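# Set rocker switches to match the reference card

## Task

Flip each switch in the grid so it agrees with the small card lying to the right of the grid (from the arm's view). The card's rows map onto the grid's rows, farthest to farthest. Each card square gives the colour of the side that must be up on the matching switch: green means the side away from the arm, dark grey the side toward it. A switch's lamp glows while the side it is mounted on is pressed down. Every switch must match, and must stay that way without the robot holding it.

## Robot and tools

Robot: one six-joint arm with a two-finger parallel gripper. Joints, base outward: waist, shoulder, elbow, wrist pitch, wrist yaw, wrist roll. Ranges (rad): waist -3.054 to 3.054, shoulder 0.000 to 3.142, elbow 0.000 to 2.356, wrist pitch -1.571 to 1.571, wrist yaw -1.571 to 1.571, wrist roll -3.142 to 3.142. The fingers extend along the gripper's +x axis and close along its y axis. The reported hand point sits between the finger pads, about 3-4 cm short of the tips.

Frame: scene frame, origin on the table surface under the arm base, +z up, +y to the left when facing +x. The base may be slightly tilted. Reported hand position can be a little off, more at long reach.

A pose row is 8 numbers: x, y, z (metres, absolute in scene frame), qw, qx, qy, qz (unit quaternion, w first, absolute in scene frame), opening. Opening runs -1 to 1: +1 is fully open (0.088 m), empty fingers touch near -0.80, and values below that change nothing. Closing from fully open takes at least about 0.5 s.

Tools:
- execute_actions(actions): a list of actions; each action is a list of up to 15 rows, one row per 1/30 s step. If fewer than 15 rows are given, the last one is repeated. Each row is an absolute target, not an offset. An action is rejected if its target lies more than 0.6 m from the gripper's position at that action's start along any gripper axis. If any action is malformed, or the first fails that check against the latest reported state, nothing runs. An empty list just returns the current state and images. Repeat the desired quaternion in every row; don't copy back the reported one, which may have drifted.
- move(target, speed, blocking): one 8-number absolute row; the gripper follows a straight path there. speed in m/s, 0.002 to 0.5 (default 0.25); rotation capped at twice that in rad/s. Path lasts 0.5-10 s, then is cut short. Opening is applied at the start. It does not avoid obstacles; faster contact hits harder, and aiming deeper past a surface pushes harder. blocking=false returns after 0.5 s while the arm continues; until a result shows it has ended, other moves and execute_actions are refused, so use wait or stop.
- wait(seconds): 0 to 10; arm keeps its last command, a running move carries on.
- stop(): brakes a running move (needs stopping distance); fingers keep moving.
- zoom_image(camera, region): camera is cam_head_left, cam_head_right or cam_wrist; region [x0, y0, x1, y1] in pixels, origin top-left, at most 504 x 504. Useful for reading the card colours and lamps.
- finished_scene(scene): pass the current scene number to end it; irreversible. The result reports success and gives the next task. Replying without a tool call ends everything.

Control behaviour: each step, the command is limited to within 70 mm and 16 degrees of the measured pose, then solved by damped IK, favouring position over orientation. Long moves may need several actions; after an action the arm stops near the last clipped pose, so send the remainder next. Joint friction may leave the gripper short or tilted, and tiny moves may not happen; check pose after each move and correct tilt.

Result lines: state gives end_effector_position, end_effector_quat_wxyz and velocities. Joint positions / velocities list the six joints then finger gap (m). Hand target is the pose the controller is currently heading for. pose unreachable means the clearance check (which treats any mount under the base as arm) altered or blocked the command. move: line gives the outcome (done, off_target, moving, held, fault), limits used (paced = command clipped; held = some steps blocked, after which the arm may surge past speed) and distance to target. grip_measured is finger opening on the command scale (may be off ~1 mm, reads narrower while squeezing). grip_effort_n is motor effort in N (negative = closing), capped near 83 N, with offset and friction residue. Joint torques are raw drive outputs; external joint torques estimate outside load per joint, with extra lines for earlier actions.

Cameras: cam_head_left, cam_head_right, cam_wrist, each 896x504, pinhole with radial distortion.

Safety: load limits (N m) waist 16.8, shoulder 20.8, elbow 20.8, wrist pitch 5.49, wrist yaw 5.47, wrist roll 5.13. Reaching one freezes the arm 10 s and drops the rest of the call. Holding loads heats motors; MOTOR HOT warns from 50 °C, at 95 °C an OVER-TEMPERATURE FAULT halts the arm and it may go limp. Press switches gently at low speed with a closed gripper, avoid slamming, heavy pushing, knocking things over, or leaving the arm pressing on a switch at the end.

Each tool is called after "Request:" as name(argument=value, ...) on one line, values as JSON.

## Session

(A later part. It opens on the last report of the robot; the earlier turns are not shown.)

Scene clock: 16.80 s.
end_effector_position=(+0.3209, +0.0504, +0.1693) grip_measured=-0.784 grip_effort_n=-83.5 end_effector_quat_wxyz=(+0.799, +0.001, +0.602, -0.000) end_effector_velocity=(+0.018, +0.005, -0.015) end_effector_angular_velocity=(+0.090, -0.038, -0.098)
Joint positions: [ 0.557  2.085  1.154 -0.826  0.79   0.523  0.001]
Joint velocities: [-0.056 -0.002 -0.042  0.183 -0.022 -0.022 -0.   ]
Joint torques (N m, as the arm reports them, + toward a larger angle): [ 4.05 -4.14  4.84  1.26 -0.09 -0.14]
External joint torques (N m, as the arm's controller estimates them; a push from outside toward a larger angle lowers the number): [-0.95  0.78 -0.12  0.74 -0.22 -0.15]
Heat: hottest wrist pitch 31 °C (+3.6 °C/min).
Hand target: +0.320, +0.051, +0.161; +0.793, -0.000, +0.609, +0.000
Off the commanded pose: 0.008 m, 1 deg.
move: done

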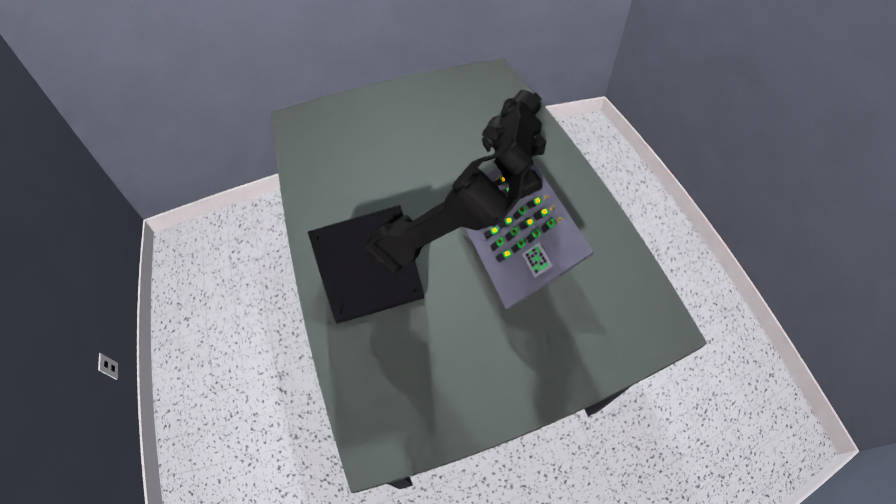

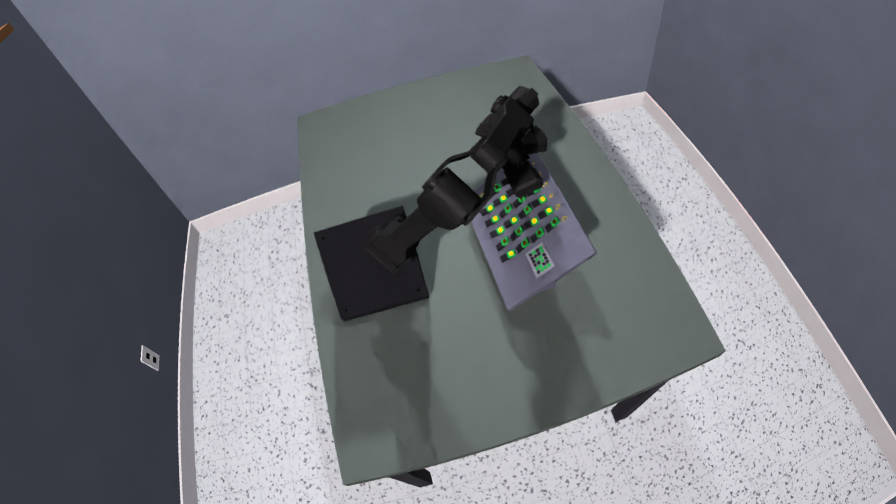

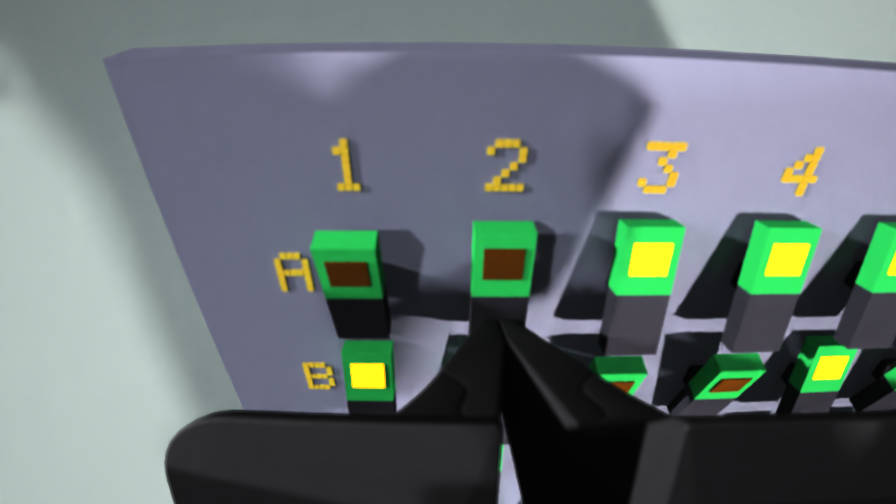

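Mid-flip; it should finish while holding. Retreat and check.

Request:
move(target=[0.265,0.02,0.23,0.793,0,0.609,0,-0.8], speed=0.2)

Scene clock: 18.03 s.
end_effector_position=(+0.2634, +0.0199, +0.2257) grip_measured=-0.784 grip_effort_n=-83.5 end_effector_quat_wxyz=(+0.790, -0.007, +0.613, +0.000) end_effector_velocity=(-0.004, -0.003, -0.001) end_effector_angular_velocity=(-0.007, +0.019, +0.004)
Joint positions: [ 0.705  1.894  1.148 -1.187  0.74   0.734  0.001]
Joint velocities: [-0.002 -0.002 -0.002 -0.022 -0.007  0.007  0.   ]
Joint torques (N m, as the arm reports them, + toward a larger angle): [ 4.45 -5.04  7.06  0.28  0.11  0.14]
External joint torques (N m, as the arm's controller estimates them; a push from outside toward a larger angle lowers the number): [ 0.38 -1.61  2.09 -0.25 -0.05  0.13]
Heat: hottest wrist pitch 31 °C (+3.3 °C/min).
Hand target: +0.265, +0.020, +0.230; +0.793, -0.000, +0.610, +0.000
Off the commanded pose: 0.005 m, 1 deg.
move: done

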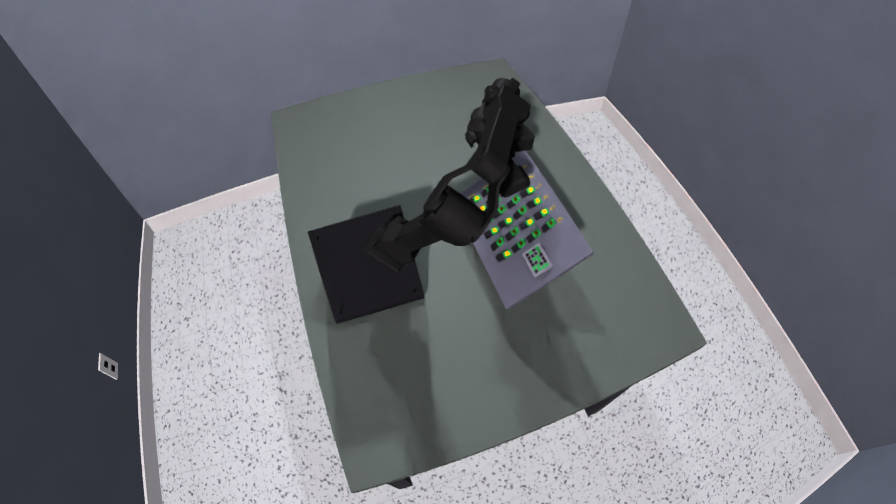

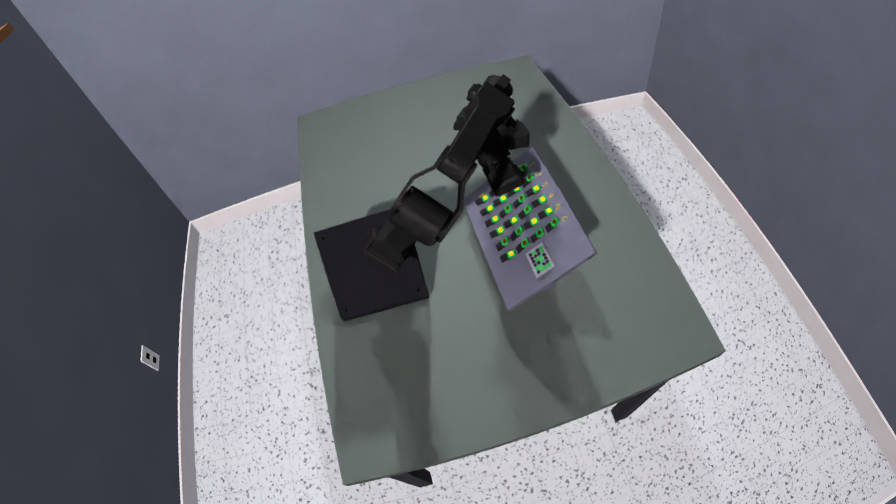

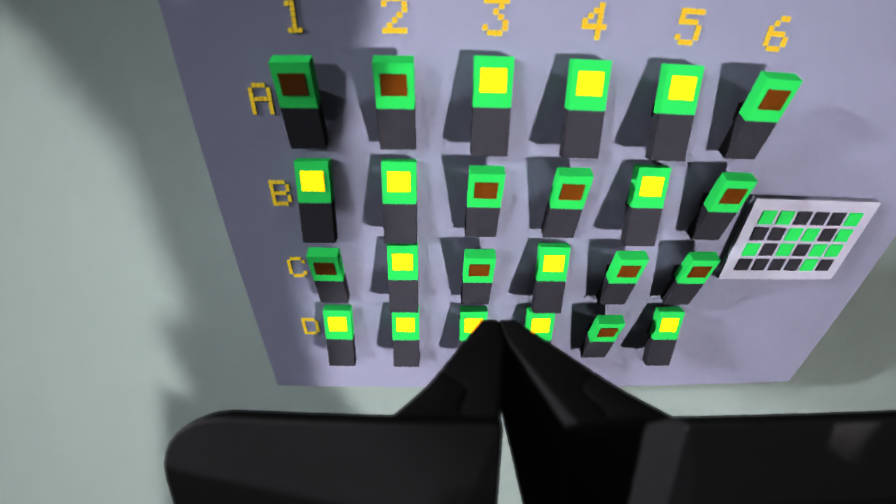

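Request:
finished_scene(scene=1)

The scene is finished: the task was done.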